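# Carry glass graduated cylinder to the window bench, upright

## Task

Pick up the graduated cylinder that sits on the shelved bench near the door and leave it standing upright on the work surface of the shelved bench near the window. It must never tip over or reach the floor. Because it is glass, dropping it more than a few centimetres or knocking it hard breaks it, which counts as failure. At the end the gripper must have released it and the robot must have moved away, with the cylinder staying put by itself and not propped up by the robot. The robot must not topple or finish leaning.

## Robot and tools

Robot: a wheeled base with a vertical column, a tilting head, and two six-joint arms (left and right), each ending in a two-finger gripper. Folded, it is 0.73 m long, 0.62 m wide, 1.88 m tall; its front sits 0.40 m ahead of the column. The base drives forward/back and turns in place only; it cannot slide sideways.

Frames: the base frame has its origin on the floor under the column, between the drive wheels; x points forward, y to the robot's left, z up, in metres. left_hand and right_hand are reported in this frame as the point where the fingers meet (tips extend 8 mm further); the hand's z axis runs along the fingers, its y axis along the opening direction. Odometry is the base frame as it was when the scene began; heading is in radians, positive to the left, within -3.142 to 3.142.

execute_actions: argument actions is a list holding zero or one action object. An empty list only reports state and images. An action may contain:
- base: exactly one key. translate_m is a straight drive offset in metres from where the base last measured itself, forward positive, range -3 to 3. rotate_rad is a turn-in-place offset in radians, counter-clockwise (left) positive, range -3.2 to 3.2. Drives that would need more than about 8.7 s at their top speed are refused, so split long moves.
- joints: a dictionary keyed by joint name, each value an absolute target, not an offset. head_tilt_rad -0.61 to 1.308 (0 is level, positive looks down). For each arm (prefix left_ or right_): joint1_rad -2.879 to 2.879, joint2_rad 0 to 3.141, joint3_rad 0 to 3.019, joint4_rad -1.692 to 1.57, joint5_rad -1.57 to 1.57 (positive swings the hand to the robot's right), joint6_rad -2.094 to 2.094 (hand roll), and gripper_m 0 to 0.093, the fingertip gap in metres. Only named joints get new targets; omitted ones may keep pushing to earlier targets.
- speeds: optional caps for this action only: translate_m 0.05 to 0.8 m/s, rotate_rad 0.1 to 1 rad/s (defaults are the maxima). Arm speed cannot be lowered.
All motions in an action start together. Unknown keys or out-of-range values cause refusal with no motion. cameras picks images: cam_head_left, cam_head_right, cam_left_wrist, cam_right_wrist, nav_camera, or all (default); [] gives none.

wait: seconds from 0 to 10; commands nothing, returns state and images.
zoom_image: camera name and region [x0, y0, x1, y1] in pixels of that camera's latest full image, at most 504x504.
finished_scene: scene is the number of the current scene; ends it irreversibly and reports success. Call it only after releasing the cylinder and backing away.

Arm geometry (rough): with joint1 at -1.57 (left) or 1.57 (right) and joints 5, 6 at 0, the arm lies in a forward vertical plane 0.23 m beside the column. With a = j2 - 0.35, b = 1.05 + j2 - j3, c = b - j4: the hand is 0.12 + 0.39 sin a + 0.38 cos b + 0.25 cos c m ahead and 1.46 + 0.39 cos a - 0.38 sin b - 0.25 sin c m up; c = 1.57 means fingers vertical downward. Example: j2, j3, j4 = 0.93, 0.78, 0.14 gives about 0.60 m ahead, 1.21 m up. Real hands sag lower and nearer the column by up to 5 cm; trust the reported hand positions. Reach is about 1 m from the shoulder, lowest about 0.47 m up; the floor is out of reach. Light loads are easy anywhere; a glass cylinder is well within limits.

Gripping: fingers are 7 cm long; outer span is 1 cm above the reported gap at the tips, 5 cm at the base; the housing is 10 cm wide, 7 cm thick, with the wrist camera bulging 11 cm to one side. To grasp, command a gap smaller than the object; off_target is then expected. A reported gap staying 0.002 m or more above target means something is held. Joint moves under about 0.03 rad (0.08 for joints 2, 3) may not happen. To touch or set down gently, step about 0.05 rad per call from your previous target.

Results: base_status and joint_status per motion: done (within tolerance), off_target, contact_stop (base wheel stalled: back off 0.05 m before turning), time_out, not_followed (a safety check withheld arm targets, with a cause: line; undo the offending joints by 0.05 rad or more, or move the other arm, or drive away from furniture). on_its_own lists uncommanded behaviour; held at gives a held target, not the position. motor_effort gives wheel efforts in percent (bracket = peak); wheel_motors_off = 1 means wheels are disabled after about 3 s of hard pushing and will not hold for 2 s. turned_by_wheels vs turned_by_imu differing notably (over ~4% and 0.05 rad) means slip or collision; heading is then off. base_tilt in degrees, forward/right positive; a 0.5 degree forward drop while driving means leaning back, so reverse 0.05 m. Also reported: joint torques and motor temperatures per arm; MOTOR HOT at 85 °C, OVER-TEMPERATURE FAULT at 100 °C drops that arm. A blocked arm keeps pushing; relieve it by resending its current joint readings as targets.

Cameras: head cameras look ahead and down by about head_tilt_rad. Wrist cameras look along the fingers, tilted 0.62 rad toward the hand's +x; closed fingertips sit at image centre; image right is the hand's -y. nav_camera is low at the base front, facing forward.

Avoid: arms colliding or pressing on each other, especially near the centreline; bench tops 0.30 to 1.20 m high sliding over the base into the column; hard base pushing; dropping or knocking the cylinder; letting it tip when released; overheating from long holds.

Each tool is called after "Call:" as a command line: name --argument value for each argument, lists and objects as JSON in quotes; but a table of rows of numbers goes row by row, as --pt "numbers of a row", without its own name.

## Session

Call:
execute_actions --actions '[{"joints":{"head_tilt_rad":0.3}}]' --cameras '["cam_head_right"]'

Call:
execute_actions --actions '[{"base":{"rotate_rad":1.25}}]' --cameras '["cam_head_right"]'

Call:
execute_actions --actions '[{"base":{"rotate_rad":1.25}}]' --cameras '["cam_head_right"]'

Call:
execute_actions --actions '[{"base":{"rotate_rad":1.25}}]' --cameras '["cam_head_right"]'

Call:
execute_actions --actions '[{"base":{"rotate_rad":1.25}}]' --cameras '["cam_head_right"]'

Scene clock: 0.87 s.
Joint torques (N m, as the arm reports them, + toward a larger angle): left_arm=[-1.45 -8.01 -1.26 -1.73 -0.23  0.16] | right_arm=[-0.13 -7.04  0.05 -0.96 -0.15  0.  ]
Motor temperatures (°C, as the motors report them): left_arm=[22 24 22 24 25 21] | right_arm=[24 24 24 24 25 23]
base_odometry: x=+0.000 y=+0.000 heading=+0.000 (m, m, rad; odometry frame)
turned_by_wheels: +0.000 (rad since the last result)
turned_by_imu: +0.000 (rad since the last result)
base_tilt: forward=+0.3 right=-0.9 (deg)
base_status: not commanded
joint_positions: head_tilt_rad=+0.319 left_joint1_rad=-1.546 left_joint2_rad=+0.874 left_joint3_rad=+0.445 left_joint4_rad=-0.933 left_joint5_rad=-0.024 left_joint6_rad=-0.040 left_gripper_m=+0.094 right_joint1_rad=+1.592 right_joint2_rad=+0.856 right_joint3_rad=+0.404 right_joint4_rad=-0.950 right_joint5_rad=+0.034 right_joint6_rad=-0.056 right_gripper_m=+0.095
joint_status: all done
wheel_motors_off: 0
motor_effort: left_wheel=+2(3) right_wheel=+5(5) (%)
left_hand: x=+0.1708 y=+0.2343 z=+1.2443 quat_wxyz=(+0.407, +0.023, -0.913, -0.026) (m; base frame)
right_hand: x=+0.1501 y=-0.2269 z=+1.2542 quat_wxyz=(+0.425, +0.041, -0.904, -0.003) (m; base frame)
pictures: cam_head_right
camera_calibration (this result's frames):
cam_head_right: T_world_to_cam=[[0.0661714, -0.997671, -0.0165806, -0.0316139], [-0.367411, -0.00891267, -0.930016, 1.45416], [0.927702, 0.0676324, -0.367145, 0.435426], [0, 0, 0, 1]] pos_world=[0.132422, -0.0480286, 1.51173]
Images, in order (width x height): cam_head_right 504x504.

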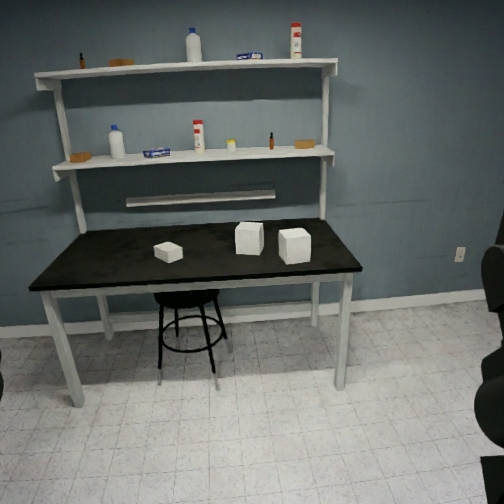

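Scene clock: 3.43 s.
Joint torques (N m, as the arm reports them, + toward a larger angle): left_arm=[-1.64 -8.86 -0.98 -1.94 -0.11  0.07] | right_arm=[-0.11 -7.1   0.06 -0.94 -0.14  0.01]
Motor temperatures (°C, as the motors report them): left_arm=[22 24 22 24 25 21] | right_arm=[24 24 24 24 25 23]
base_odometry: x=+0.000 y=+0.000 heading=+1.249 (m, m, rad; odometry frame)
turned_by_wheels: +1.249 (rad since the last result)
turned_by_imu: +1.250 (rad since the last result)
base_tilt: forward=+0.3 right=-0.8 (deg)
base_status: done
joint_positions: head_tilt_rad=+0.319 left_joint1_rad=-1.546 left_joint2_rad=+0.874 left_joint3_rad=+0.445 left_joint4_rad=-0.933 left_joint5_rad=-0.024 left_joint6_rad=-0.040 left_gripper_m=+0.094 right_joint1_rad=+1.592 right_joint2_rad=+0.856 right_joint3_rad=+0.404 right_joint4_rad=-0.950 right_joint5_rad=+0.034 right_joint6_rad=-0.056 right_gripper_m=+0.095
joint_status: not commanded
wheel_motors_off: 0
motor_effort: left_wheel=-2(35) right_wheel=+2(32) (%)
left_hand: x=+0.1708 y=+0.2343 z=+1.2443 quat_wxyz=(+0.407, +0.023, -0.913, -0.026) (m; base frame)
right_hand: x=+0.1501 y=-0.2269 z=+1.2542 quat_wxyz=(+0.425, +0.041, -0.904, -0.003) (m; base frame)
pictures: cam_head_right
camera_calibration (this result's frames):
cam_head_right: T_world_to_cam=[[0.0661735, -0.997671, -0.0165725, -0.0316265], [-0.367297, -0.00891267, -0.930061, 1.45423], [0.927747, 0.0676324, -0.367031, 0.435248], [0, 0, 0, 1]] pos_world=[0.132426, -0.0480286, 1.51174]
Images, in order (width x height): cam_head_right 504x504.

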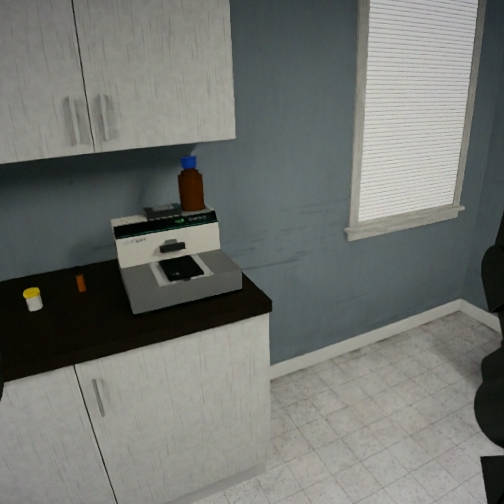

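Scene clock: 6.00 s.
Joint torques (N m, as the arm reports them, + toward a larger angle): left_arm=[-1.27 -8.94 -1.15 -2.   -0.17  0.11] | right_arm=[-0.13 -7.11  0.02 -0.95 -0.14  0.01]
Motor temperatures (°C, as the motors report them): left_arm=[22 24 22 24 25 21] | right_arm=[24 24 24 24 25 23]
base_odometry: x=+0.000 y=+0.000 heading=+2.499 (m, m, rad; odometry frame)
turned_by_wheels: +1.249 (rad since the last result)
turned_by_imu: +1.251 (rad since the last result)
base_tilt: forward=+0.3 right=-0.9 (deg)
base_status: done
joint_positions: head_tilt_rad=+0.319 left_joint1_rad=-1.546 left_joint2_rad=+0.874 left_joint3_rad=+0.445 left_joint4_rad=-0.933 left_joint5_rad=-0.024 left_joint6_rad=-0.040 left_gripper_m=+0.094 right_joint1_rad=+1.592 right_joint2_rad=+0.856 right_joint3_rad=+0.404 right_joint4_rad=-0.950 right_joint5_rad=+0.034 right_joint6_rad=-0.056 right_gripper_m=+0.095
joint_status: not commanded
wheel_motors_off: 0
motor_effort: left_wheel=-2(31) right_wheel=+2(26) (%)
left_hand: x=+0.1708 y=+0.2343 z=+1.2443 quat_wxyz=(+0.407, +0.023, -0.913, -0.026) (m; base frame)
right_hand: x=+0.1501 y=-0.2269 z=+1.2542 quat_wxyz=(+0.425, +0.041, -0.904, -0.003) (m; base frame)
pictures: cam_head_right
camera_calibration (this result's frames):
cam_head_right: T_world_to_cam=[[0.0661737, -0.997671, -0.0165714, -0.0316281], [-0.367283, -0.00891267, -0.930067, 1.45423], [0.927752, 0.0676324, -0.367017, 0.435225], [0, 0, 0, 1]] pos_world=[0.132426, -0.0480286, 1.51175]
Images, in order (width x height): cam_head_right 504x504.

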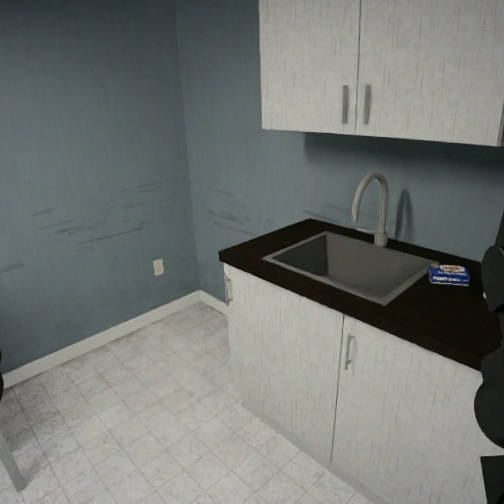

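Scene clock: 8.57 s.
Joint torques (N m, as the arm reports them, + toward a larger angle): left_arm=[-1.19 -8.3  -1.27 -1.71 -0.18  0.12] | right_arm=[-0.14 -7.04  0.1  -0.93 -0.14  0.  ]
Motor temperatures (°C, as the motors report them): left_arm=[22 24 22 24 25 21] | right_arm=[24 24 24 24 25 23]
base_odometry: x=+0.000 y=+0.000 heading=-2.535 (m, m, rad; odometry frame)
turned_by_wheels: +1.249 (rad since the last result)
turned_by_imu: +1.251 (rad since the last result)
base_tilt: forward=+0.3 right=-0.9 (deg)
base_status: done
joint_positions: head_tilt_rad=+0.319 left_joint1_rad=-1.546 left_joint2_rad=+0.874 left_joint3_rad=+0.445 left_joint4_rad=-0.933 left_joint5_rad=-0.024 left_joint6_rad=-0.040 left_gripper_m=+0.094 right_joint1_rad=+1.592 right_joint2_rad=+0.856 right_joint3_rad=+0.404 right_joint4_rad=-0.950 right_joint5_rad=+0.034 right_joint6_rad=-0.056 right_gripper_m=+0.095
joint_status: not commanded
wheel_motors_off: 0
motor_effort: left_wheel=-2(30) right_wheel=+2(25) (%)
left_hand: x=+0.1708 y=+0.2343 z=+1.2443 quat_wxyz=(+0.407, +0.023, -0.913, -0.026) (m; base frame)
right_hand: x=+0.1501 y=-0.2269 z=+1.2542 quat_wxyz=(+0.425, +0.041, -0.904, -0.003) (m; base frame)
pictures: cam_head_right
camera_calibration (this result's frames):
cam_head_right: T_world_to_cam=[[0.0661739, -0.997671, -0.0165706, -0.0316294], [-0.367271, -0.00891267, -0.930071, 1.45424], [0.927757, 0.0676324, -0.367005, 0.435207], [0, 0, 0, 1]] pos_world=[0.132426, -0.0480286, 1.51175]
Images, in order (width x height): cam_head_right 504x504.

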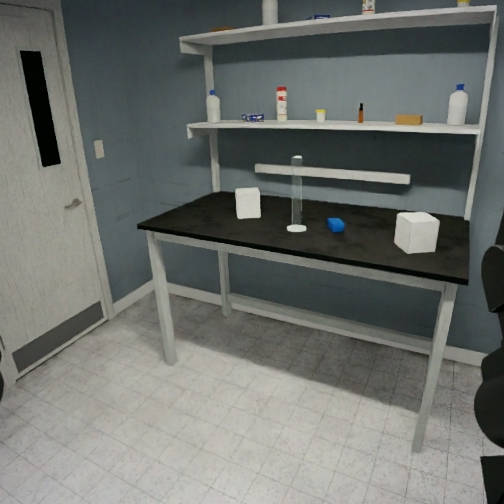

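Scene clock: 11.13 s.
Joint torques (N m, as the arm reports them, + toward a larger angle): left_arm=[-1.54 -8.13 -0.97 -1.76 -0.11  0.1 ] | right_arm=[-0.13 -6.91  0.08 -0.95 -0.14  0.  ]
Motor temperatures (°C, as the motors report them): left_arm=[22 24 22 24 25 21] | right_arm=[24 24 24 24 25 23]
base_odometry: x=+0.000 y=+0.000 heading=-1.285 (m, m, rad; odometry frame)
turned_by_wheels: +1.249 (rad since the last result)
turned_by_imu: +1.251 (rad since the last result)
base_tilt: forward=+0.3 right=-0.9 (deg)
base_status: done
joint_positions: head_tilt_rad=+0.319 left_joint1_rad=-1.546 left_joint2_rad=+0.874 left_joint3_rad=+0.445 left_joint4_rad=-0.933 left_joint5_rad=-0.024 left_joint6_rad=-0.040 left_gripper_m=+0.094 right_joint1_rad=+1.592 right_joint2_rad=+0.856 right_joint3_rad=+0.404 right_joint4_rad=-0.950 right_joint5_rad=+0.034 right_joint6_rad=-0.056 right_gripper_m=+0.095
joint_status: not commanded
wheel_motors_off: 0
motor_effort: left_wheel=-2(30) right_wheel=+2(23) (%)
left_hand: x=+0.1708 y=+0.2343 z=+1.2443 quat_wxyz=(+0.407, +0.023, -0.913, -0.026) (m; base frame)
right_hand: x=+0.1501 y=-0.2269 z=+1.2542 quat_wxyz=(+0.425, +0.041, -0.904, -0.003) (m; base frame)
pictures: cam_head_right
camera_calibration (this result's frames):
cam_head_right: T_world_to_cam=[[0.0661741, -0.997671, -0.0165699, -0.0316304], [-0.367262, -0.00891267, -0.930075, 1.45425], [0.927761, 0.0676324, -0.366996, 0.435193], [0, 0, 0, 1]] pos_world=[0.132427, -0.0480286, 1.51175]
Images, in order (width x height): cam_head_right 504x504.

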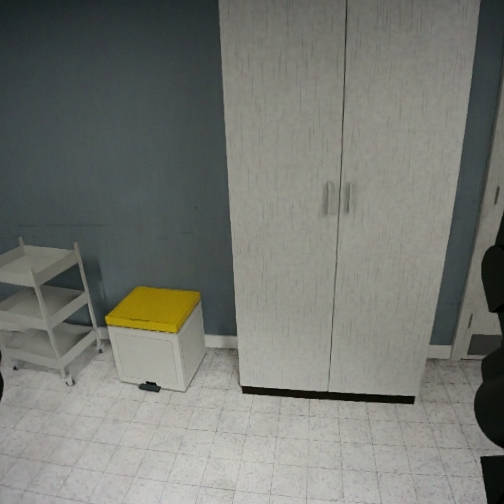

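Call:
execute_actions --actions '[{"base":{"rotate_rad":-1.445},"joints":{"left_joint1_rad":-1.577,"left_joint2_rad":1.19,"left_joint3_rad":0.6,"left_joint4_rad":0.95,"left_joint5_rad":0,"left_joint6_rad":0,"head_tilt_rad":0.6}}]' --cameras '[]'

Call:
execute_actions --actions '[{"base":{"translate_m":1.0}}]' --cameras '["cam_head_left","cam_left_wrist"]'

Scene clock: 14.53 s.
Joint torques (N m, as the arm reports them, + toward a larger angle): left_arm=[ -3.   -14.85   0.21   1.44  -0.08   0.26] | right_arm=[-0.13 -7.03  0.05 -0.95 -0.15  0.01]
Motor temperatures (°C, as the motors report them): left_arm=[22 24 22 24 25 21] | right_arm=[24 24 24 24 25 23]
base_odometry: x=+0.000 y=+0.000 heading=-2.730 (m, m, rad; odometry frame)
turned_by_wheels: -1.445 (rad since the last result)
turned_by_imu: -1.440 (rad since the last result)
base_tilt: forward=+0.3 right=-0.9 (deg)
base_status: done
joint_positions: head_tilt_rad=+0.603 left_joint1_rad=-1.564 left_joint2_rad=+1.196 left_joint3_rad=+0.599 left_joint4_rad=+0.932 left_joint5_rad=-0.001 left_joint6_rad=-0.013 left_gripper_m=+0.094 right_joint1_rad=+1.592 right_joint2_rad=+0.856 right_joint3_rad=+0.404 right_joint4_rad=-0.950 right_joint5_rad=+0.034 right_joint6_rad=-0.056 right_gripper_m=+0.095
joint_status: all done
wheel_motors_off: 0
motor_effort: left_wheel=+1(43) right_wheel=-1(24) (%)
left_hand: x=+0.5714 y=+0.2281 z=+1.1687 quat_wxyz=(-0.417, +0.007, -0.909, -0.001) (m; base frame)
right_hand: x=+0.1501 y=-0.2269 z=+1.2542 quat_wxyz=(+0.425, +0.041, -0.904, -0.003) (m; base frame)
pictures: none
No camera images: the call's "cameras" was empty. Leave "cameras" out to get every camera's image.

Scene clock: 17.70 s.
Joint torques (N m, as the arm reports them, + toward a larger angle): left_arm=[ -2.65 -13.91   0.22   1.37  -0.09   0.25] | right_arm=[-0.11 -7.01 -0.11 -0.94 -0.14  0.01]
Motor temperatures (°C, as the motors report them): left_arm=[22 24 22 24 25 21] | right_arm=[24 24 24 24 25 23]
base_odometry: x=-0.917 y=-0.400 heading=-2.730 (m, m, rad; odometry frame)
turned_by_wheels: +0.000 (rad since the last result)
turned_by_imu: +0.003 (rad since the last result)
base_tilt: forward=+0.3 right=-0.8 (deg)
base_status: done
joint_positions: head_tilt_rad=+0.604 left_joint1_rad=-1.564 left_joint2_rad=+1.196 left_joint3_rad=+0.602 left_joint4_rad=+0.933 left_joint5_rad=-0.001 left_joint6_rad=-0.013 left_gripper_m=+0.094 right_joint1_rad=+1.592 right_joint2_rad=+0.856 right_joint3_rad=+0.406 right_joint4_rad=-0.950 right_joint5_rad=+0.034 right_joint6_rad=-0.056 right_gripper_m=+0.095
joint_status: not commanded
wheel_motors_off: 0
motor_effort: left_wheel=+0(64) right_wheel=+0(50) (%)
left_hand: x=+0.5731 y=+0.2281 z=+1.1693 quat_wxyz=(-0.418, +0.007, -0.908, -0.001) (m; base frame)
right_hand: x=+0.1511 y=-0.2268 z=+1.2539 quat_wxyz=(+0.424, +0.041, -0.905, -0.003) (m; base frame)
pictures: cam_head_left, cam_left_wrist
camera_calibration (this result's frames):
cam_head_left: T_world_to_cam=[[0.0759009, -0.995686, -0.0533697, 0.130536], [-0.610026, -0.00403036, -0.792371, 1.25674], [0.788737, 0.0926985, -0.607701, 0.819257], [0, 0, 0, 1]] pos_world=[0.110556, 0.059094, 1.50063]
cam_left_wrist: T_world_to_cam=[[0.0145319, -0.999865, 0.00766167, 0.205843], [-0.967187, -0.0159999, -0.25356, 0.862237], [0.253649, -0.00372555, -0.967289, 1.11151], [0, 0, 0, 1]] pos_world=[0.549022, 0.223752, 1.2922]
Images, in order (width x height): cam_head_left 504x504, cam_left_wrist 616x616.

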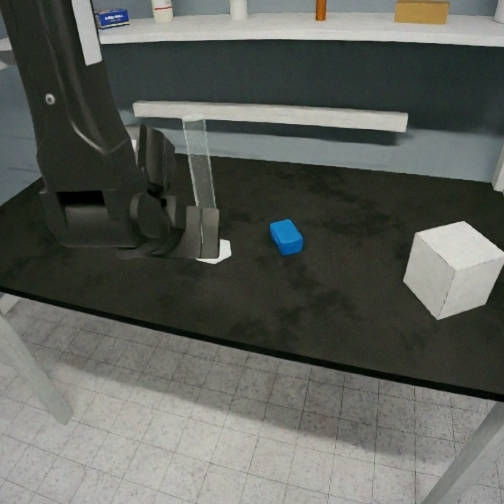

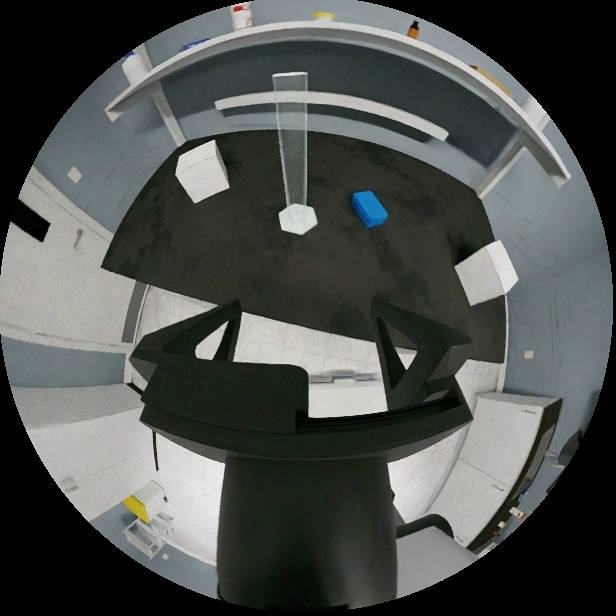

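Call:
execute_actions --actions '[{"base":{"translate_m":0.22},"speeds":{"translate_m":0.3}}]' --cameras '["cam_left_wrist"]'

Scene clock: 19.87 s.
Joint torques (N m, as the arm reports them, + toward a larger angle): left_arm=[ -2.19 -13.82   0.26   1.69  -0.07   0.26] | right_arm=[-0.16 -6.89  0.04 -0.94 -0.15  0.  ]
Motor temperatures (°C, as the motors report them): left_arm=[22 25 22 24 25 21] | right_arm=[24 24 24 24 25 23]
base_odometry: x=-1.118 y=-0.488 heading=-2.730 (m, m, rad; odometry frame)
turned_by_wheels: +0.000 (rad since the last result)
turned_by_imu: +0.001 (rad since the last result)
base_tilt: forward=+0.3 right=-0.9 (deg)
base_status: done
joint_positions: head_tilt_rad=+0.604 left_joint1_rad=-1.564 left_joint2_rad=+1.196 left_joint3_rad=+0.601 left_joint4_rad=+0.933 left_joint5_rad=-0.001 left_joint6_rad=-0.013 left_gripper_m=+0.094 right_joint1_rad=+1.592 right_joint2_rad=+0.855 right_joint3_rad=+0.404 right_joint4_rad=-0.950 right_joint5_rad=+0.034 right_joint6_rad=-0.056 right_gripper_m=+0.095
joint_status: not commanded
wheel_motors_off: 0
motor_effort: left_wheel=+1(43) right_wheel=+0(31) (%)
left_hand: x=+0.5725 y=+0.2281 z=+1.1691 quat_wxyz=(-0.418, +0.007, -0.909, -0.001) (m; base frame)
right_hand: x=+0.1501 y=-0.2269 z=+1.2542 quat_wxyz=(+0.425, +0.041, -0.904, -0.003) (m; base frame)
pictures: cam_left_wrist
camera_calibration (this result's frames):
cam_left_wrist: T_world_to_cam=[[0.0145474, -0.999865, 0.00764891, 0.205858], [-0.967477, -0.0160074, -0.252453, 0.860465], [0.252541, -0.00372761, -0.967579, 1.11246], [0, 0, 0, 1]] pos_world=[0.548543, 0.223751, 1.29204]
Images, in order (width x height): cam_left_wrist 616x616.

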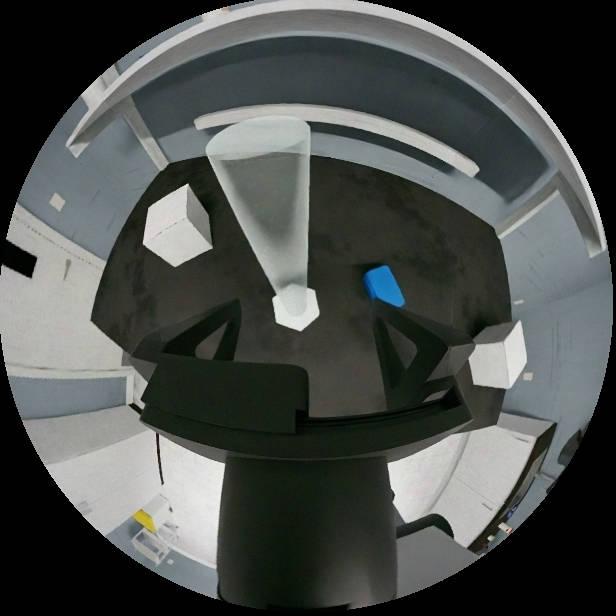

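Call:
execute_actions --actions '[{"base":{"rotate_rad":0.035},"speeds":{"rotate_rad":0.2}}]' --cameras '[]'

Call:
execute_actions --actions '[{"base":{"translate_m":0.06},"speeds":{"translate_m":0.1}}]' --cameras '["cam_left_wrist"]'

Scene clock: 21.13 s.
Joint torques (N m, as the arm reports them, + toward a larger angle): left_arm=[ -2.71 -14.47   0.13   1.58  -0.12   0.22] | right_arm=[-0.1  -7.02  0.   -0.96 -0.15  0.  ]
Motor temperatures (°C, as the motors report them): left_arm=[22 25 22 24 25 21] | right_arm=[24 24 24 24 25 23]
base_odometry: x=-1.118 y=-0.488 heading=-2.697 (m, m, rad; odometry frame)
turned_by_wheels: +0.033 (rad since the last result)
turned_by_imu: +0.033 (rad since the last result)
base_tilt: forward=+0.3 right=-0.9 (deg)
base_status: done
joint_positions: head_tilt_rad=+0.604 left_joint1_rad=-1.565 left_joint2_rad=+1.196 left_joint3_rad=+0.601 left_joint4_rad=+0.933 left_joint5_rad=-0.001 left_joint6_rad=-0.013 left_gripper_m=+0.094 right_joint1_rad=+1.592 right_joint2_rad=+0.855 right_joint3_rad=+0.404 right_joint4_rad=-0.950 right_joint5_rad=+0.034 right_joint6_rad=-0.056 right_gripper_m=+0.095
joint_status: not commanded
wheel_motors_off: 0
motor_effort: left_wheel=-1(49) right_wheel=+1(38) (%)
left_hand: x=+0.5725 y=+0.2276 z=+1.1691 quat_wxyz=(-0.418, +0.007, -0.909, -0.001) (m; base frame)
right_hand: x=+0.1501 y=-0.2269 z=+1.2542 quat_wxyz=(+0.425, +0.041, -0.904, -0.003) (m; base frame)
pictures: none
No camera images: the call's "cameras" was empty. Leave "cameras" out to get every camera's image.

Scene clock: 22.57 s.
Joint torques (N m, as the arm reports them, + toward a larger angle): left_arm=[ -2.26 -14.89   0.12   1.47  -0.1    0.23] | right_arm=[-0.11 -7.02  0.   -0.97 -0.15  0.01]
Motor temperatures (°C, as the motors report them): left_arm=[22 25 22 24 25 21] | right_arm=[24 24 24 24 25 23]
base_odometry: x=-1.173 y=-0.514 heading=-2.696 (m, m, rad; odometry frame)
turned_by_wheels: +0.001 (rad since the last result)
turned_by_imu: +0.002 (rad since the last result)
base_tilt: forward=+0.3 right=-0.9 (deg)
base_status: done
joint_positions: head_tilt_rad=+0.604 left_joint1_rad=-1.565 left_joint2_rad=+1.195 left_joint3_rad=+0.602 left_joint4_rad=+0.933 left_joint5_rad=-0.001 left_joint6_rad=-0.013 left_gripper_m=+0.094 right_joint1_rad=+1.592 right_joint2_rad=+0.855 right_joint3_rad=+0.405 right_joint4_rad=-0.950 right_joint5_rad=+0.034 right_joint6_rad=-0.056 right_gripper_m=+0.095
joint_status: not commanded
wheel_motors_off: 0
motor_effort: left_wheel=+3(66) right_wheel=-1(36) (%)
left_hand: x=+0.5731 y=+0.2276 z=+1.1694 quat_wxyz=(-0.418, +0.007, -0.908, -0.001) (m; base frame)
right_hand: x=+0.1506 y=-0.2269 z=+1.2541 quat_wxyz=(+0.424, +0.041, -0.905, -0.003) (m; base frame)
pictures: cam_left_wrist
camera_calibration (this result's frames):
cam_left_wrist: T_world_to_cam=[[0.0139598, -0.999865, 0.00865264, 0.204445], [-0.967196, -0.0156978, -0.253544, 0.862081], [0.253646, -0.00482937, -0.967285, 1.11188], [0, 0, 0, 1]] pos_world=[0.548924, 0.22332, 1.29231]
Images, in order (width x height): cam_left_wrist 616x616.

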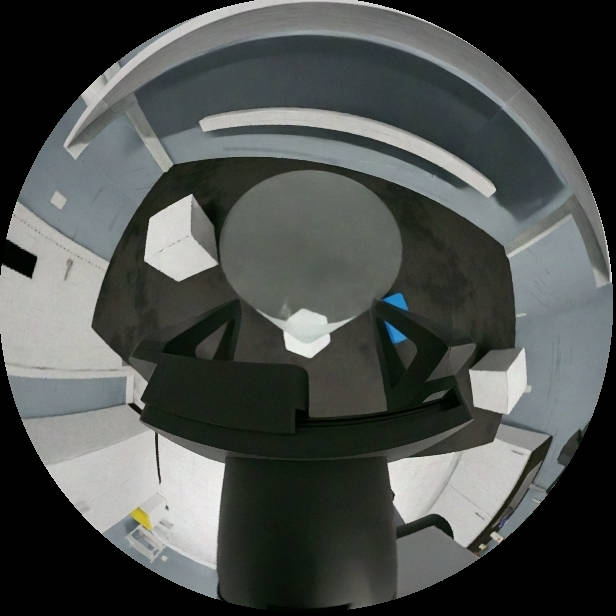

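Call:
execute_actions --actions '[{"joints":{"left_gripper_m":0.0}}]' --cameras '[]'

Call:
execute_actions --actions '[{"joints":{"left_joint2_rad":0.92,"left_joint4_rad":0.68}}]' --cameras '[]'

Call:
execute_actions --actions '[{"base":{"translate_m":-0.4},"speeds":{"translate_m":0.5}}]' --cameras '["cam_head_left"]'

Call:
execute_actions --actions '[{"base":{"rotate_rad":-3.084},"speeds":{"rotate_rad":0.8}}]' --cameras '[]'

Call:
execute_actions --actions '[{"base":{"translate_m":1.495},"speeds":{"translate_m":0.6}}]' --cameras '[]'

Call:
execute_actions --actions '[{"base":{"rotate_rad":-0.45},"speeds":{"rotate_rad":0.8}}]' --cameras '["cam_head_left"]'

Scene clock: 24.37 s.
Joint torques (N m, as the arm reports them, + toward a larger angle): left_arm=[ -2.58 -14.07   0.09   1.47  -0.1    0.24] | right_arm=[-0.14 -7.03 -0.01 -0.94 -0.15  0.01]
Motor temperatures (°C, as the motors report them): left_arm=[22 25 22 24 25 21] | right_arm=[24 24 24 24 25 23]
base_odometry: x=-1.173 y=-0.514 heading=-2.696 (m, m, rad; odometry frame)
turned_by_wheels: +0.000 (rad since the last result)
turned_by_imu: +0.000 (rad since the last result)
base_tilt: forward=+0.3 right=-0.9 (deg)
base_status: not commanded
joint_positions: head_tilt_rad=+0.604 left_joint1_rad=-1.565 left_joint2_rad=+1.195 left_joint3_rad=+0.602 left_joint4_rad=+0.933 left_joint5_rad=+0.000 left_joint6_rad=-0.012 left_gripper_m=+0.042 right_joint1_rad=+1.592 right_joint2_rad=+0.855 right_joint3_rad=+0.405 right_joint4_rad=-0.950 right_joint5_rad=+0.034 right_joint6_rad=-0.056 right_gripper_m=+0.095
joint_status: left_gripper_m off_target (ended at +0.042, target +0.000)
wheel_motors_off: 0
motor_effort: left_wheel=+3(3) right_wheel=-2(2) (%)
left_hand: x=+0.5731 y=+0.2274 z=+1.1694 quat_wxyz=(-0.418, +0.006, -0.908, +0.000) (m; base frame)
right_hand: x=+0.1506 y=-0.2269 z=+1.2541 quat_wxyz=(+0.424, +0.041, -0.905, -0.003) (m; base frame)
pictures: none
No camera images: the call's "cameras" was empty. Leave "cameras" out to get every camera's image.

Scene clock: 25.40 s.
Joint torques (N m, as the arm reports them, + toward a larger angle): left_arm=[ -1.48 -13.44   2.93   0.86  -0.2    0.21] | right_arm=[-0.13 -7.11  0.01 -0.94 -0.15  0.01]
Motor temperatures (°C, as the motors report them): left_arm=[22 25 22 24 25 21] | right_arm=[24 24 24 24 25 23]
base_odometry: x=-1.173 y=-0.514 heading=-2.696 (m, m, rad; odometry frame)
turned_by_wheels: +0.000 (rad since the last result)
turned_by_imu: +0.000 (rad since the last result)
base_tilt: forward=+0.3 right=-0.9 (deg)
base_status: not commanded
joint_positions: head_tilt_rad=+0.604 left_joint1_rad=-1.565 left_joint2_rad=+0.916 left_joint3_rad=+0.599 left_joint4_rad=+0.685 left_joint5_rad=+0.000 left_joint6_rad=-0.012 left_gripper_m=+0.042 right_joint1_rad=+1.592 right_joint2_rad=+0.855 right_joint3_rad=+0.405 right_joint4_rad=-0.950 right_joint5_rad=+0.034 right_joint6_rad=-0.056 right_gripper_m=+0.095
joint_status: all done
wheel_motors_off: 0
motor_effort: left_wheel=+3(3) right_wheel=-2(2) (%)
left_hand: x=+0.6011 y=+0.2271 z=+1.2518 quat_wxyz=(-0.431, +0.006, -0.902, +0.000) (m; base frame)
right_hand: x=+0.1506 y=-0.2269 z=+1.2541 quat_wxyz=(+0.424, +0.041, -0.905, -0.003) (m; base frame)
pictures: none
No camera images: the call's "cameras" was empty. Leave "cameras" out to get every camera's image.

Scene clock: 27.80 s.
Joint torques (N m, as the arm reports them, + toward a larger angle): left_arm=[ -2.41 -14.04   3.11   0.69  -0.08   0.24] | right_arm=[-0.13 -7.04  0.2  -0.93 -0.15  0.  ]
Motor temperatures (°C, as the motors report them): left_arm=[22 25 22 24 25 21] | right_arm=[24 24 24 24 25 23]
base_odometry: x=-0.812 y=-0.341 heading=-2.695 (m, m, rad; odometry frame)
turned_by_wheels: +0.001 (rad since the last result)
turned_by_imu: +0.000 (rad since the last result)
base_tilt: forward=+0.3 right=-0.9 (deg)
base_status: done
joint_positions: head_tilt_rad=+0.604 left_joint1_rad=-1.565 left_joint2_rad=+0.918 left_joint3_rad=+0.596 left_joint4_rad=+0.682 left_joint5_rad=+0.000 left_joint6_rad=-0.012 left_gripper_m=+0.042 right_joint1_rad=+1.592 right_joint2_rad=+0.855 right_joint3_rad=+0.403 right_joint4_rad=-0.950 right_joint5_rad=+0.034 right_joint6_rad=-0.056 right_gripper_m=+0.095
joint_status: not commanded
wheel_motors_off: 0
motor_effort: left_wheel=+2(71) right_wheel=-2(46) (%)
left_hand: x=+0.5990 y=+0.2271 z=+1.2496 quat_wxyz=(-0.428, +0.006, -0.904, +0.000) (m; base frame)
right_hand: x=+0.1493 y=-0.2269 z=+1.2544 quat_wxyz=(+0.425, +0.041, -0.904, -0.003) (m; base frame)
pictures: cam_head_left
camera_calibration (this result's frames):
cam_head_left: T_world_to_cam=[[0.0758834, -0.995686, -0.0533945, 0.130575], [-0.610286, -0.00403036, -0.792171, 1.25644], [0.788538, 0.0926985, -0.607959, 0.819665], [0, 0, 0, 1]] pos_world=[0.110543, 0.059094, 1.50061]
Images, in order (width x height): cam_head_left 504x504.

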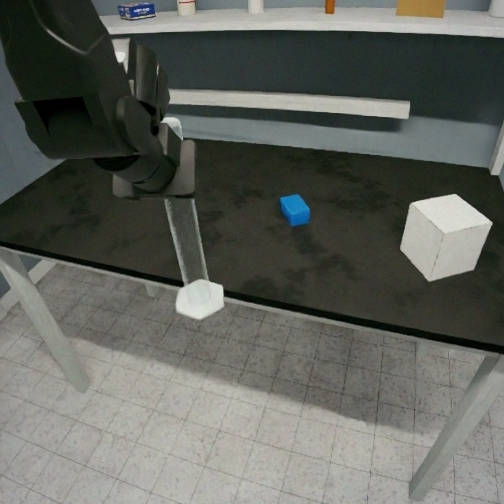

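Scene clock: 32.77 s.
Joint torques (N m, as the arm reports them, + toward a larger angle): left_arm=[ -2.16 -12.99   3.05   0.72  -0.11   0.25] | right_arm=[-0.1  -7.    0.18 -0.96 -0.14  0.01]
Motor temperatures (°C, as the motors report them): left_arm=[22 25 23 24 25 21] | right_arm=[24 24 24 24 25 23]
base_odometry: x=-0.812 y=-0.341 heading=+0.505 (m, m, rad; odometry frame)
turned_by_wheels: -3.083 (rad since the last result)
turned_by_imu: -3.082 (rad since the last result)
base_tilt: forward=+0.3 right=-0.9 (deg)
base_status: done
joint_positions: head_tilt_rad=+0.604 left_joint1_rad=-1.565 left_joint2_rad=+0.918 left_joint3_rad=+0.596 left_joint4_rad=+0.682 left_joint5_rad=+0.000 left_joint6_rad=-0.012 left_gripper_m=+0.042 right_joint1_rad=+1.592 right_joint2_rad=+0.855 right_joint3_rad=+0.403 right_joint4_rad=-0.950 right_joint5_rad=+0.034 right_joint6_rad=-0.056 right_gripper_m=+0.095
joint_status: not commanded
wheel_motors_off: 0
motor_effort: left_wheel=+2(57) right_wheel=-1(38) (%)
left_hand: x=+0.5990 y=+0.2271 z=+1.2496 quat_wxyz=(-0.428, +0.006, -0.904, +0.000) (m; base frame)
right_hand: x=+0.1493 y=-0.2269 z=+1.2544 quat_wxyz=(+0.425, +0.041, -0.904, -0.003) (m; base frame)
pictures: none
No camera images: the call's "cameras" was empty. Leave "cameras" out to get every camera's image.

Scene clock: 36.97 s.
Joint torques (N m, as the arm reports them, + toward a larger angle): left_arm=[ -2.29 -13.08   3.13   0.9   -0.13   0.25] | right_arm=[-0.16 -7.17  0.03 -0.94 -0.15  0.  ]
Motor temperatures (°C, as the motors report them): left_arm=[22 25 23 24 25 21] | right_arm=[24 24 24 24 25 23]
base_odometry: x=+0.497 y=+0.382 heading=+0.504 (m, m, rad; odometry frame)
turned_by_wheels: -0.001 (rad since the last result)
turned_by_imu: +0.005 (rad since the last result)
base_tilt: forward=+0.3 right=-0.8 (deg)
base_status: done
joint_positions: head_tilt_rad=+0.604 left_joint1_rad=-1.565 left_joint2_rad=+0.918 left_joint3_rad=+0.594 left_joint4_rad=+0.682 left_joint5_rad=+0.000 left_joint6_rad=-0.012 left_gripper_m=+0.042 right_joint1_rad=+1.592 right_joint2_rad=+0.855 right_joint3_rad=+0.404 right_joint4_rad=-0.950 right_joint5_rad=+0.034 right_joint6_rad=-0.056 right_gripper_m=+0.095
joint_status: not commanded
wheel_motors_off: 0
motor_effort: left_wheel=-1(64) right_wheel=+1(51) (%)
left_hand: x=+0.5979 y=+0.2271 z=+1.2489 quat_wxyz=(-0.427, +0.006, -0.904, +0.000) (m; base frame)
right_hand: x=+0.1501 y=-0.2269 z=+1.2542 quat_wxyz=(+0.425, +0.041, -0.904, -0.003) (m; base frame)
pictures: none
No camera images: the call's "cameras" was empty. Leave "cameras" out to get every camera's image.

Scene clock: 38.63 s.
Joint torques (N m, as the arm reports them, + toward a larger angle): left_arm=[ -2.77 -13.95   3.26   0.97  -0.14   0.35] | right_arm=[-0.15 -6.96  0.07 -0.93 -0.15  0.  ]
Motor temperatures (°C, as the motors report them): left_arm=[22 25 23 24 25 21] | right_arm=[24 24 24 24 25 23]
base_odometry: x=+0.497 y=+0.382 heading=+0.055 (m, m, rad; odometry frame)
turned_by_wheels: -0.450 (rad since the last result)
turned_by_imu: -0.445 (rad since the last result)
base_tilt: forward=+0.3 right=-0.9 (deg)
base_status: done
joint_positions: head_tilt_rad=+0.604 left_joint1_rad=-1.565 left_joint2_rad=+0.918 left_joint3_rad=+0.594 left_joint4_rad=+0.682 left_joint5_rad=+0.000 left_joint6_rad=-0.012 left_gripper_m=+0.042 right_joint1_rad=+1.592 right_joint2_rad=+0.855 right_joint3_rad=+0.404 right_joint4_rad=-0.950 right_joint5_rad=+0.034 right_joint6_rad=-0.056 right_gripper_m=+0.095
joint_status: not commanded
wheel_motors_off: 0
motor_effort: left_wheel=+1(49) right_wheel=-2(42) (%)
left_hand: x=+0.5979 y=+0.2270 z=+1.2489 quat_wxyz=(-0.427, +0.006, -0.904, +0.000) (m; base frame)
right_hand: x=+0.1501 y=-0.2269 z=+1.2542 quat_wxyz=(+0.425, +0.041, -0.904, -0.003) (m; base frame)
pictures: cam_head_left
camera_calibration (this result's frames):
cam_head_left: T_world_to_cam=[[0.0758832, -0.995686, -0.0533947, 0.130575], [-0.610288, -0.00403036, -0.792169, 1.25644], [0.788537, 0.0926985, -0.607961, 0.819668], [0, 0, 0, 1]] pos_world=[0.110543, 0.059094, 1.50061]
Images, in order (width x height): cam_head_left 504x504.

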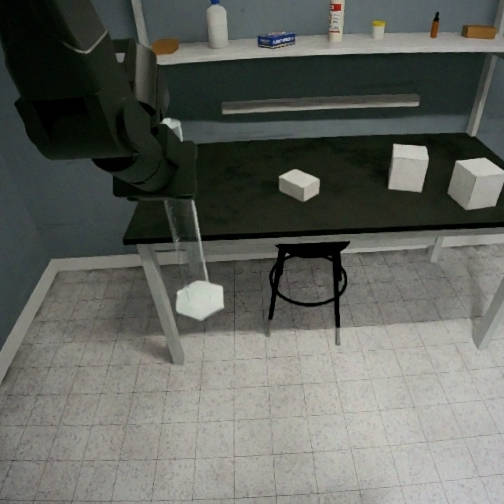

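Call:
execute_actions --actions '[{"base":{"translate_m":0.5},"speeds":{"translate_m":0.4},"joints":{"head_tilt_rad":0.7}}]' --cameras '["cam_head_left","cam_head_right"]'

Scene clock: 41.70 s.
Joint torques (N m, as the arm reports them, + toward a larger angle): left_arm=[ -2.6  -13.32   3.24   0.97  -0.14   0.24] | right_arm=[-0.15 -7.12 -0.03 -0.94 -0.15  0.  ]
Motor temperatures (°C, as the motors report them): left_arm=[22 25 23 24 25 21] | right_arm=[24 24 24 24 25 23]
base_odometry: x=+0.996 y=+0.409 heading=+0.054 (m, m, rad; odometry frame)
turned_by_wheels: -0.001 (rad since the last result)
turned_by_imu: +0.001 (rad since the last result)
base_tilt: forward=+0.3 right=-0.9 (deg)
base_status: done
joint_positions: head_tilt_rad=+0.703 left_joint1_rad=-1.565 left_joint2_rad=+0.919 left_joint3_rad=+0.594 left_joint4_rad=+0.682 left_joint5_rad=+0.000 left_joint6_rad=-0.012 left_gripper_m=+0.042 right_joint1_rad=+1.592 right_joint2_rad=+0.855 right_joint3_rad=+0.405 right_joint4_rad=-0.950 right_joint5_rad=+0.034 right_joint6_rad=-0.056 right_gripper_m=+0.095
joint_status: all done
wheel_motors_off: 0
motor_effort: left_wheel=-3(64) right_wheel=+2(52) (%)
left_hand: x=+0.5973 y=+0.2270 z=+1.2484 quat_wxyz=(-0.426, +0.006, -0.905, +0.000) (m; base frame)
right_hand: x=+0.1504 y=-0.2269 z=+1.2541 quat_wxyz=(+0.424, +0.041, -0.905, -0.003) (m; base frame)
pictures: cam_head_left, cam_head_right
camera_calibration (this result's frames):
cam_head_left: T_world_to_cam=[[0.0702457, -0.995686, -0.0606201, 0.141984], [-0.685459, -0.00403036, -0.7281, 1.16153], [0.724715, 0.0926985, -0.682785, 0.938088], [0, 0, 0, 1]] pos_world=[0.106362, 0.059094, 1.49483]
cam_head_right: T_world_to_cam=[[0.0551481, -0.997671, -0.0401529, 0.0052387], [-0.688935, -0.00891267, -0.724768, 1.15416], [0.722722, 0.0676324, -0.687822, 0.939517], [0, 0, 0, 1]] pos_world=[0.115841, -0.0480286, 1.48293]
Images, in order (width x height): cam_head_left 504x504, cam_head_right 504x504.

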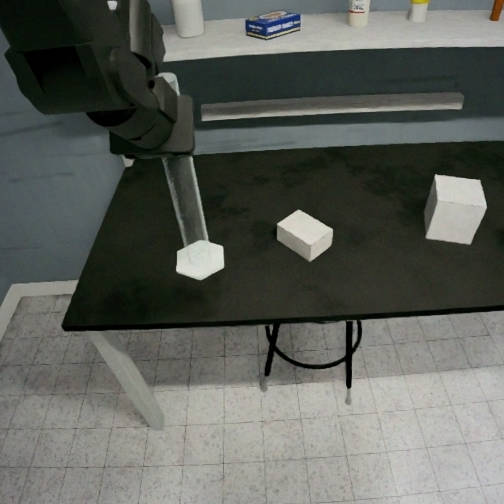

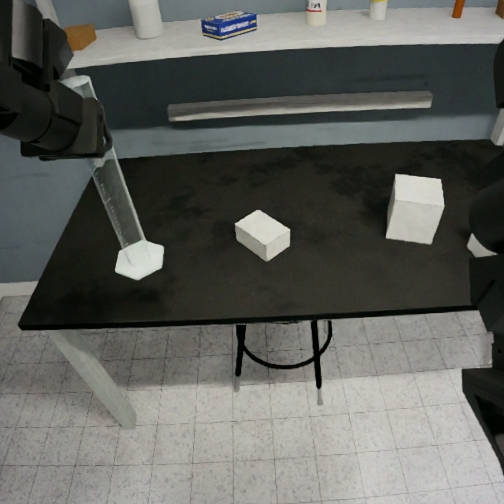

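Call:
execute_actions --actions '[{"base":{"translate_m":0.2},"speeds":{"translate_m":0.3}}]' --cameras '[]'

Call:
execute_actions --actions '[{"joints":{"left_joint2_rad":1.565,"left_joint3_rad":0.805,"left_joint4_rad":1.11}}]' --cameras '["cam_head_left"]'

Scene clock: 44.43 s.
Joint torques (N m, as the arm reports them, + toward a larger angle): left_arm=[ -2.99 -13.18   3.4    0.88  -0.18   0.25] | right_arm=[-0.16 -7.13 -0.05 -0.96 -0.14  0.  ]
Motor temperatures (°C, as the motors report them): left_arm=[22 25 23 24 25 21] | right_arm=[24 24 24 24 25 23]
base_odometry: x=+1.196 y=+0.420 heading=+0.053 (m, m, rad; odometry frame)
turned_by_wheels: -0.001 (rad since the last result)
turned_by_imu: +0.000 (rad since the last result)
base_tilt: forward=+0.3 right=-0.9 (deg)
base_status: done
joint_positions: head_tilt_rad=+0.703 left_joint1_rad=-1.565 left_joint2_rad=+0.921 left_joint3_rad=+0.594 left_joint4_rad=+0.681 left_joint5_rad=+0.000 left_joint6_rad=-0.012 left_gripper_m=+0.042 right_joint1_rad=+1.592 right_joint2_rad=+0.855 right_joint3_rad=+0.405 right_joint4_rad=-0.950 right_joint5_rad=+0.034 right_joint6_rad=-0.056 right_gripper_m=+0.095
joint_status: not commanded
wheel_motors_off: 0
motor_effort: left_wheel=-1(43) right_wheel=+1(32) (%)
left_hand: x=+0.5971 y=+0.2270 z=+1.2475 quat_wxyz=(-0.425, +0.006, -0.905, +0.000) (m; base frame)
right_hand: x=+0.1506 y=-0.2269 z=+1.2541 quat_wxyz=(+0.424, +0.041, -0.905, -0.003) (m; base frame)
pictures: none
No camera images: the call's "cameras" was empty. Leave "cameras" out to get every camera's image.

Scene clock: 45.87 s.
Joint torques (N m, as the arm reports them, + toward a larger angle): left_arm=[ -2.88 -17.58  -1.04   2.07  -0.15   0.26] | right_arm=[-0.14 -6.97 -0.03 -0.95 -0.14  0.  ]
Motor temperatures (°C, as the motors report them): left_arm=[22 25 23 24 25 21] | right_arm=[24 24 24 24 25 23]
base_odometry: x=+1.196 y=+0.420 heading=+0.053 (m, m, rad; odometry frame)
turned_by_wheels: +0.000 (rad since the last result)
turned_by_imu: +0.000 (rad since the last result)
base_tilt: forward=+0.3 right=-0.9 (deg)
base_status: not commanded
joint_positions: head_tilt_rad=+0.703 left_joint1_rad=-1.565 left_joint2_rad=+1.597 left_joint3_rad=+0.797 left_joint4_rad=+1.079 left_joint5_rad=+0.000 left_joint6_rad=-0.012 left_gripper_m=+0.042 right_joint1_rad=+1.592 right_joint2_rad=+0.855 right_joint3_rad=+0.405 right_joint4_rad=-0.950 right_joint5_rad=+0.034 right_joint6_rad=-0.056 right_gripper_m=+0.095
joint_status: all done
wheel_motors_off: 0
motor_effort: left_wheel=-3(4) right_wheel=+1(2) (%)
left_hand: x=+0.5618 y=+0.2279 z=+1.0387 quat_wxyz=(-0.391, +0.006, -0.920, +0.000) (m; base frame)
right_hand: x=+0.1506 y=-0.2269 z=+1.2541 quat_wxyz=(+0.424, +0.041, -0.905, -0.003) (m; base frame)
pictures: cam_head_left
camera_calibration (this result's frames):
cam_head_left: T_world_to_cam=[[0.070231, -0.995686, -0.0606372, 0.142011], [-0.685635, -0.00403036, -0.727934, 1.16129], [0.724549, 0.0926985, -0.682961, 0.938367], [0, 0, 0, 1]] pos_world=[0.106351, 0.059094, 1.49482]
Images, in order (width x height): cam_head_left 504x504.

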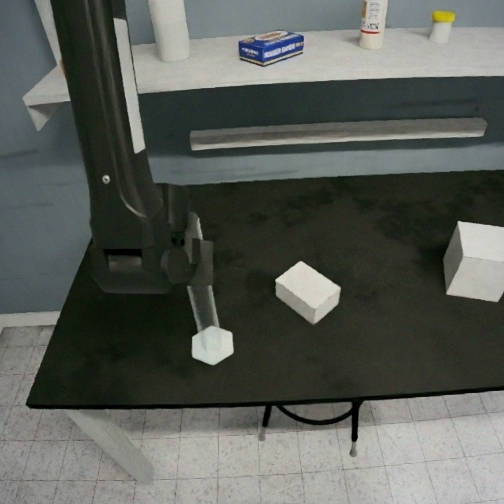

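Call:
execute_actions --actions '[{"joints":{"left_joint2_rad":1.65,"left_joint3_rad":0.87,"left_joint4_rad":1.2}}]' --cameras '["cam_head_left"]'

Scene clock: 46.90 s.
Joint torques (N m, as the arm reports them, + toward a larger angle): left_arm=[ -2.04 -14.8   -1.55   1.98  -0.13   0.17] | right_arm=[-0.14 -7.3   0.01 -0.95 -0.15  0.  ]
Motor temperatures (°C, as the motors report them): left_arm=[22 25 23 24 25 21] | right_arm=[24 24 24 24 25 23]
base_odometry: x=+1.196 y=+0.420 heading=+0.053 (m, m, rad; odometry frame)
turned_by_wheels: +0.000 (rad since the last result)
turned_by_imu: +0.000 (rad since the last result)
base_tilt: forward=+0.3 right=-0.9 (deg)
base_status: not commanded
joint_positions: head_tilt_rad=+0.703 left_joint1_rad=-1.565 left_joint2_rad=+1.640 left_joint3_rad=+0.874 left_joint4_rad=+1.174 left_joint5_rad=+0.000 left_joint6_rad=-0.012 left_gripper_m=+0.042 right_joint1_rad=+1.592 right_joint2_rad=+0.855 right_joint3_rad=+0.405 right_joint4_rad=-0.950 right_joint5_rad=+0.034 right_joint6_rad=-0.056 right_gripper_m=+0.095
joint_status: all done
wheel_motors_off: 0
motor_effort: left_wheel=-3(3) right_wheel=+2(2) (%)
left_hand: x=+0.5996 y=+0.2280 z=+1.0439 quat_wxyz=(-0.449, +0.005, -0.893, +0.000) (m; base frame)
right_hand: x=+0.1506 y=-0.2269 z=+1.2541 quat_wxyz=(+0.424, +0.041, -0.905, -0.003) (m; base frame)
pictures: cam_head_left
camera_calibration (this result's frames):
cam_head_left: T_world_to_cam=[[0.070231, -0.995686, -0.0606372, 0.142011], [-0.685635, -0.00403036, -0.727934, 1.16129], [0.724549, 0.0926985, -0.682961, 0.938367], [0, 0, 0, 1]] pos_world=[0.106351, 0.059094, 1.49482]
Images, in order (width x height): cam_head_left 504x504.

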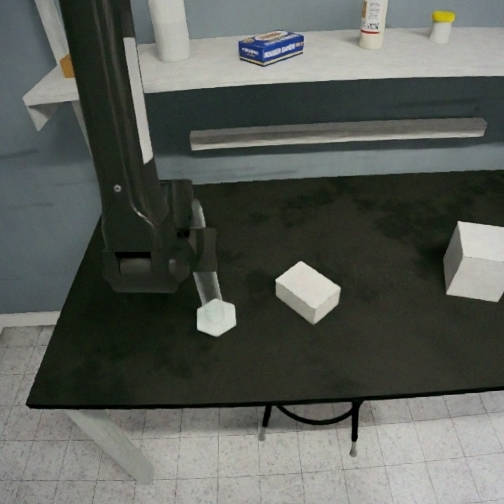

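Call:
execute_actions --actions '[{"joints":{"left_joint2_rad":1.73}}]' --cameras '["cam_head_left"]'

Scene clock: 47.93 s.
Joint torques (N m, as the arm reports them, + toward a larger angle): left_arm=[ -2.4  -13.37  -1.99   0.96  -0.18   0.25] | right_arm=[-0.12 -7.12 -0.02 -0.9  -0.14  0.01]
Motor temperatures (°C, as the motors report them): left_arm=[22 25 23 24 25 21] | right_arm=[24 24 24 24 25 23]
base_odometry: x=+1.196 y=+0.420 heading=+0.053 (m, m, rad; odometry frame)
turned_by_wheels: +0.000 (rad since the last result)
turned_by_imu: +0.000 (rad since the last result)
base_tilt: forward=+0.3 right=-0.9 (deg)
base_status: not commanded
joint_positions: head_tilt_rad=+0.703 left_joint1_rad=-1.565 left_joint2_rad=+1.709 left_joint3_rad=+0.871 left_joint4_rad=+1.196 left_joint5_rad=+0.000 left_joint6_rad=-0.010 left_gripper_m=+0.042 right_joint1_rad=+1.592 right_joint2_rad=+0.855 right_joint3_rad=+0.405 right_joint4_rad=-0.950 right_joint5_rad=+0.034 right_joint6_rad=-0.056 right_gripper_m=+0.095
joint_status: all done
wheel_motors_off: 0
motor_effort: left_wheel=-2(2) right_wheel=+2(3) (%)
left_hand: x=+0.5720 y=+0.2281 z=+1.0158 quat_wxyz=(-0.427, +0.005, -0.904, -0.001) (m; base frame)
right_hand: x=+0.1506 y=-0.2269 z=+1.2541 quat_wxyz=(+0.424, +0.041, -0.905, -0.003) (m; base frame)
pictures: cam_head_left
camera_calibration (this result's frames):
cam_head_left: T_world_to_cam=[[0.070231, -0.995686, -0.0606372, 0.142011], [-0.685635, -0.00403036, -0.727934, 1.16129], [0.724549, 0.0926985, -0.682961, 0.938367], [0, 0, 0, 1]] pos_world=[0.106351, 0.059094, 1.49482]
Images, in order (width x height): cam_head_left 504x504.

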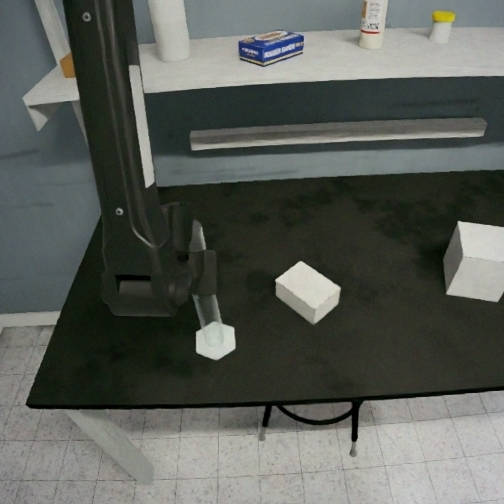

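Contact (joint 4 unloaded). Release.

Call:
execute_actions --actions '[{"joints":{"left_gripper_m":0.093}}]' --cameras '[]'

Call:
execute_actions --actions '[{"base":{"translate_m":-0.4},"speeds":{"translate_m":0.3}}]' --cameras '["cam_head_left"]'

Scene clock: 49.00 s.
Joint torques (N m, as the arm reports them, + toward a larger angle): left_arm=[ -3.02 -13.87  -2.22   1.26  -0.15   0.25] | right_arm=[-0.1  -7.    0.02 -0.94 -0.14  0.  ]
Motor temperatures (°C, as the motors report them): left_arm=[22 25 23 24 25 21] | right_arm=[24 24 24 24 25 23]
base_odometry: x=+1.196 y=+0.420 heading=+0.053 (m, m, rad; odometry frame)
turned_by_wheels: +0.000 (rad since the last result)
turned_by_imu: +0.000 (rad since the last result)
base_tilt: forward=+0.3 right=-0.9 (deg)
base_status: not commanded
joint_positions: head_tilt_rad=+0.703 left_joint1_rad=-1.565 left_joint2_rad=+1.709 left_joint3_rad=+0.871 left_joint4_rad=+1.196 left_joint5_rad=+0.000 left_joint6_rad=-0.010 left_gripper_m=+0.093 right_joint1_rad=+1.592 right_joint2_rad=+0.855 right_joint3_rad=+0.405 right_joint4_rad=-0.950 right_joint5_rad=+0.034 right_joint6_rad=-0.056 right_gripper_m=+0.095
joint_status: all done
wheel_motors_off: 0
motor_effort: left_wheel=-3(2) right_wheel=+2(2) (%)
left_hand: x=+0.5720 y=+0.2281 z=+1.0158 quat_wxyz=(-0.427, +0.005, -0.904, -0.001) (m; base frame)
right_hand: x=+0.1506 y=-0.2269 z=+1.2541 quat_wxyz=(+0.424, +0.041, -0.905, -0.003) (m; base frame)
pictures: none
No camera images: the call's "cameras" was empty. Leave "cameras" out to get every camera's image.

Scene clock: 51.43 s.
Joint torques (N m, as the arm reports them, + toward a larger angle): left_arm=[ -1.74 -13.81  -2.08   0.98  -0.15   0.23] | right_arm=[-0.11 -6.98  0.18 -0.94 -0.15  0.  ]
Motor temperatures (°C, as the motors report them): left_arm=[22 25 23 24 25 21] | right_arm=[24 24 24 24 25 23]
base_odometry: x=+0.797 y=+0.398 heading=+0.052 (m, m, rad; odometry frame)
turned_by_wheels: -0.001 (rad since the last result)
turned_by_imu: -0.002 (rad since the last result)
base_tilt: forward=+0.3 right=-0.9 (deg)
base_status: done
joint_positions: head_tilt_rad=+0.703 left_joint1_rad=-1.565 left_joint2_rad=+1.713 left_joint3_rad=+0.870 left_joint4_rad=+1.196 left_joint5_rad=+0.000 left_joint6_rad=-0.010 left_gripper_m=+0.093 right_joint1_rad=+1.592 right_joint2_rad=+0.855 right_joint3_rad=+0.403 right_joint4_rad=-0.950 right_joint5_rad=+0.034 right_joint6_rad=-0.056 right_gripper_m=+0.095
joint_status: not commanded
wheel_motors_off: 0
motor_effort: left_wheel=-2(43) right_wheel=+2(30) (%)
left_hand: x=+0.5699 y=+0.2281 z=+1.0141 quat_wxyz=(-0.425, +0.005, -0.905, -0.001) (m; base frame)
right_hand: x=+0.1494 y=-0.2269 z=+1.2544 quat_wxyz=(+0.425, +0.041, -0.904, -0.003) (m; base frame)
pictures: cam_head_left
camera_calibration (this result's frames):
cam_head_left: T_world_to_cam=[[0.0702254, -0.995686, -0.0606437, 0.142022], [-0.685703, -0.00403036, -0.727871, 1.16119], [0.724486, 0.0926985, -0.683028, 0.938473], [0, 0, 0, 1]] pos_world=[0.106347, 0.059094, 1.49481]
Images, in order (width x height): cam_head_left 504x504.

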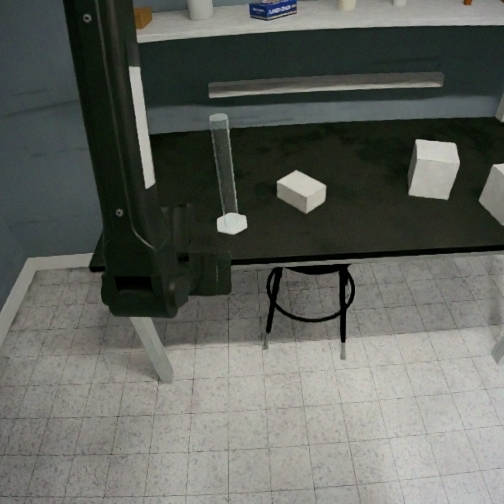

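Call:
finished_scene --scene 2

The scene is finished: the task was done.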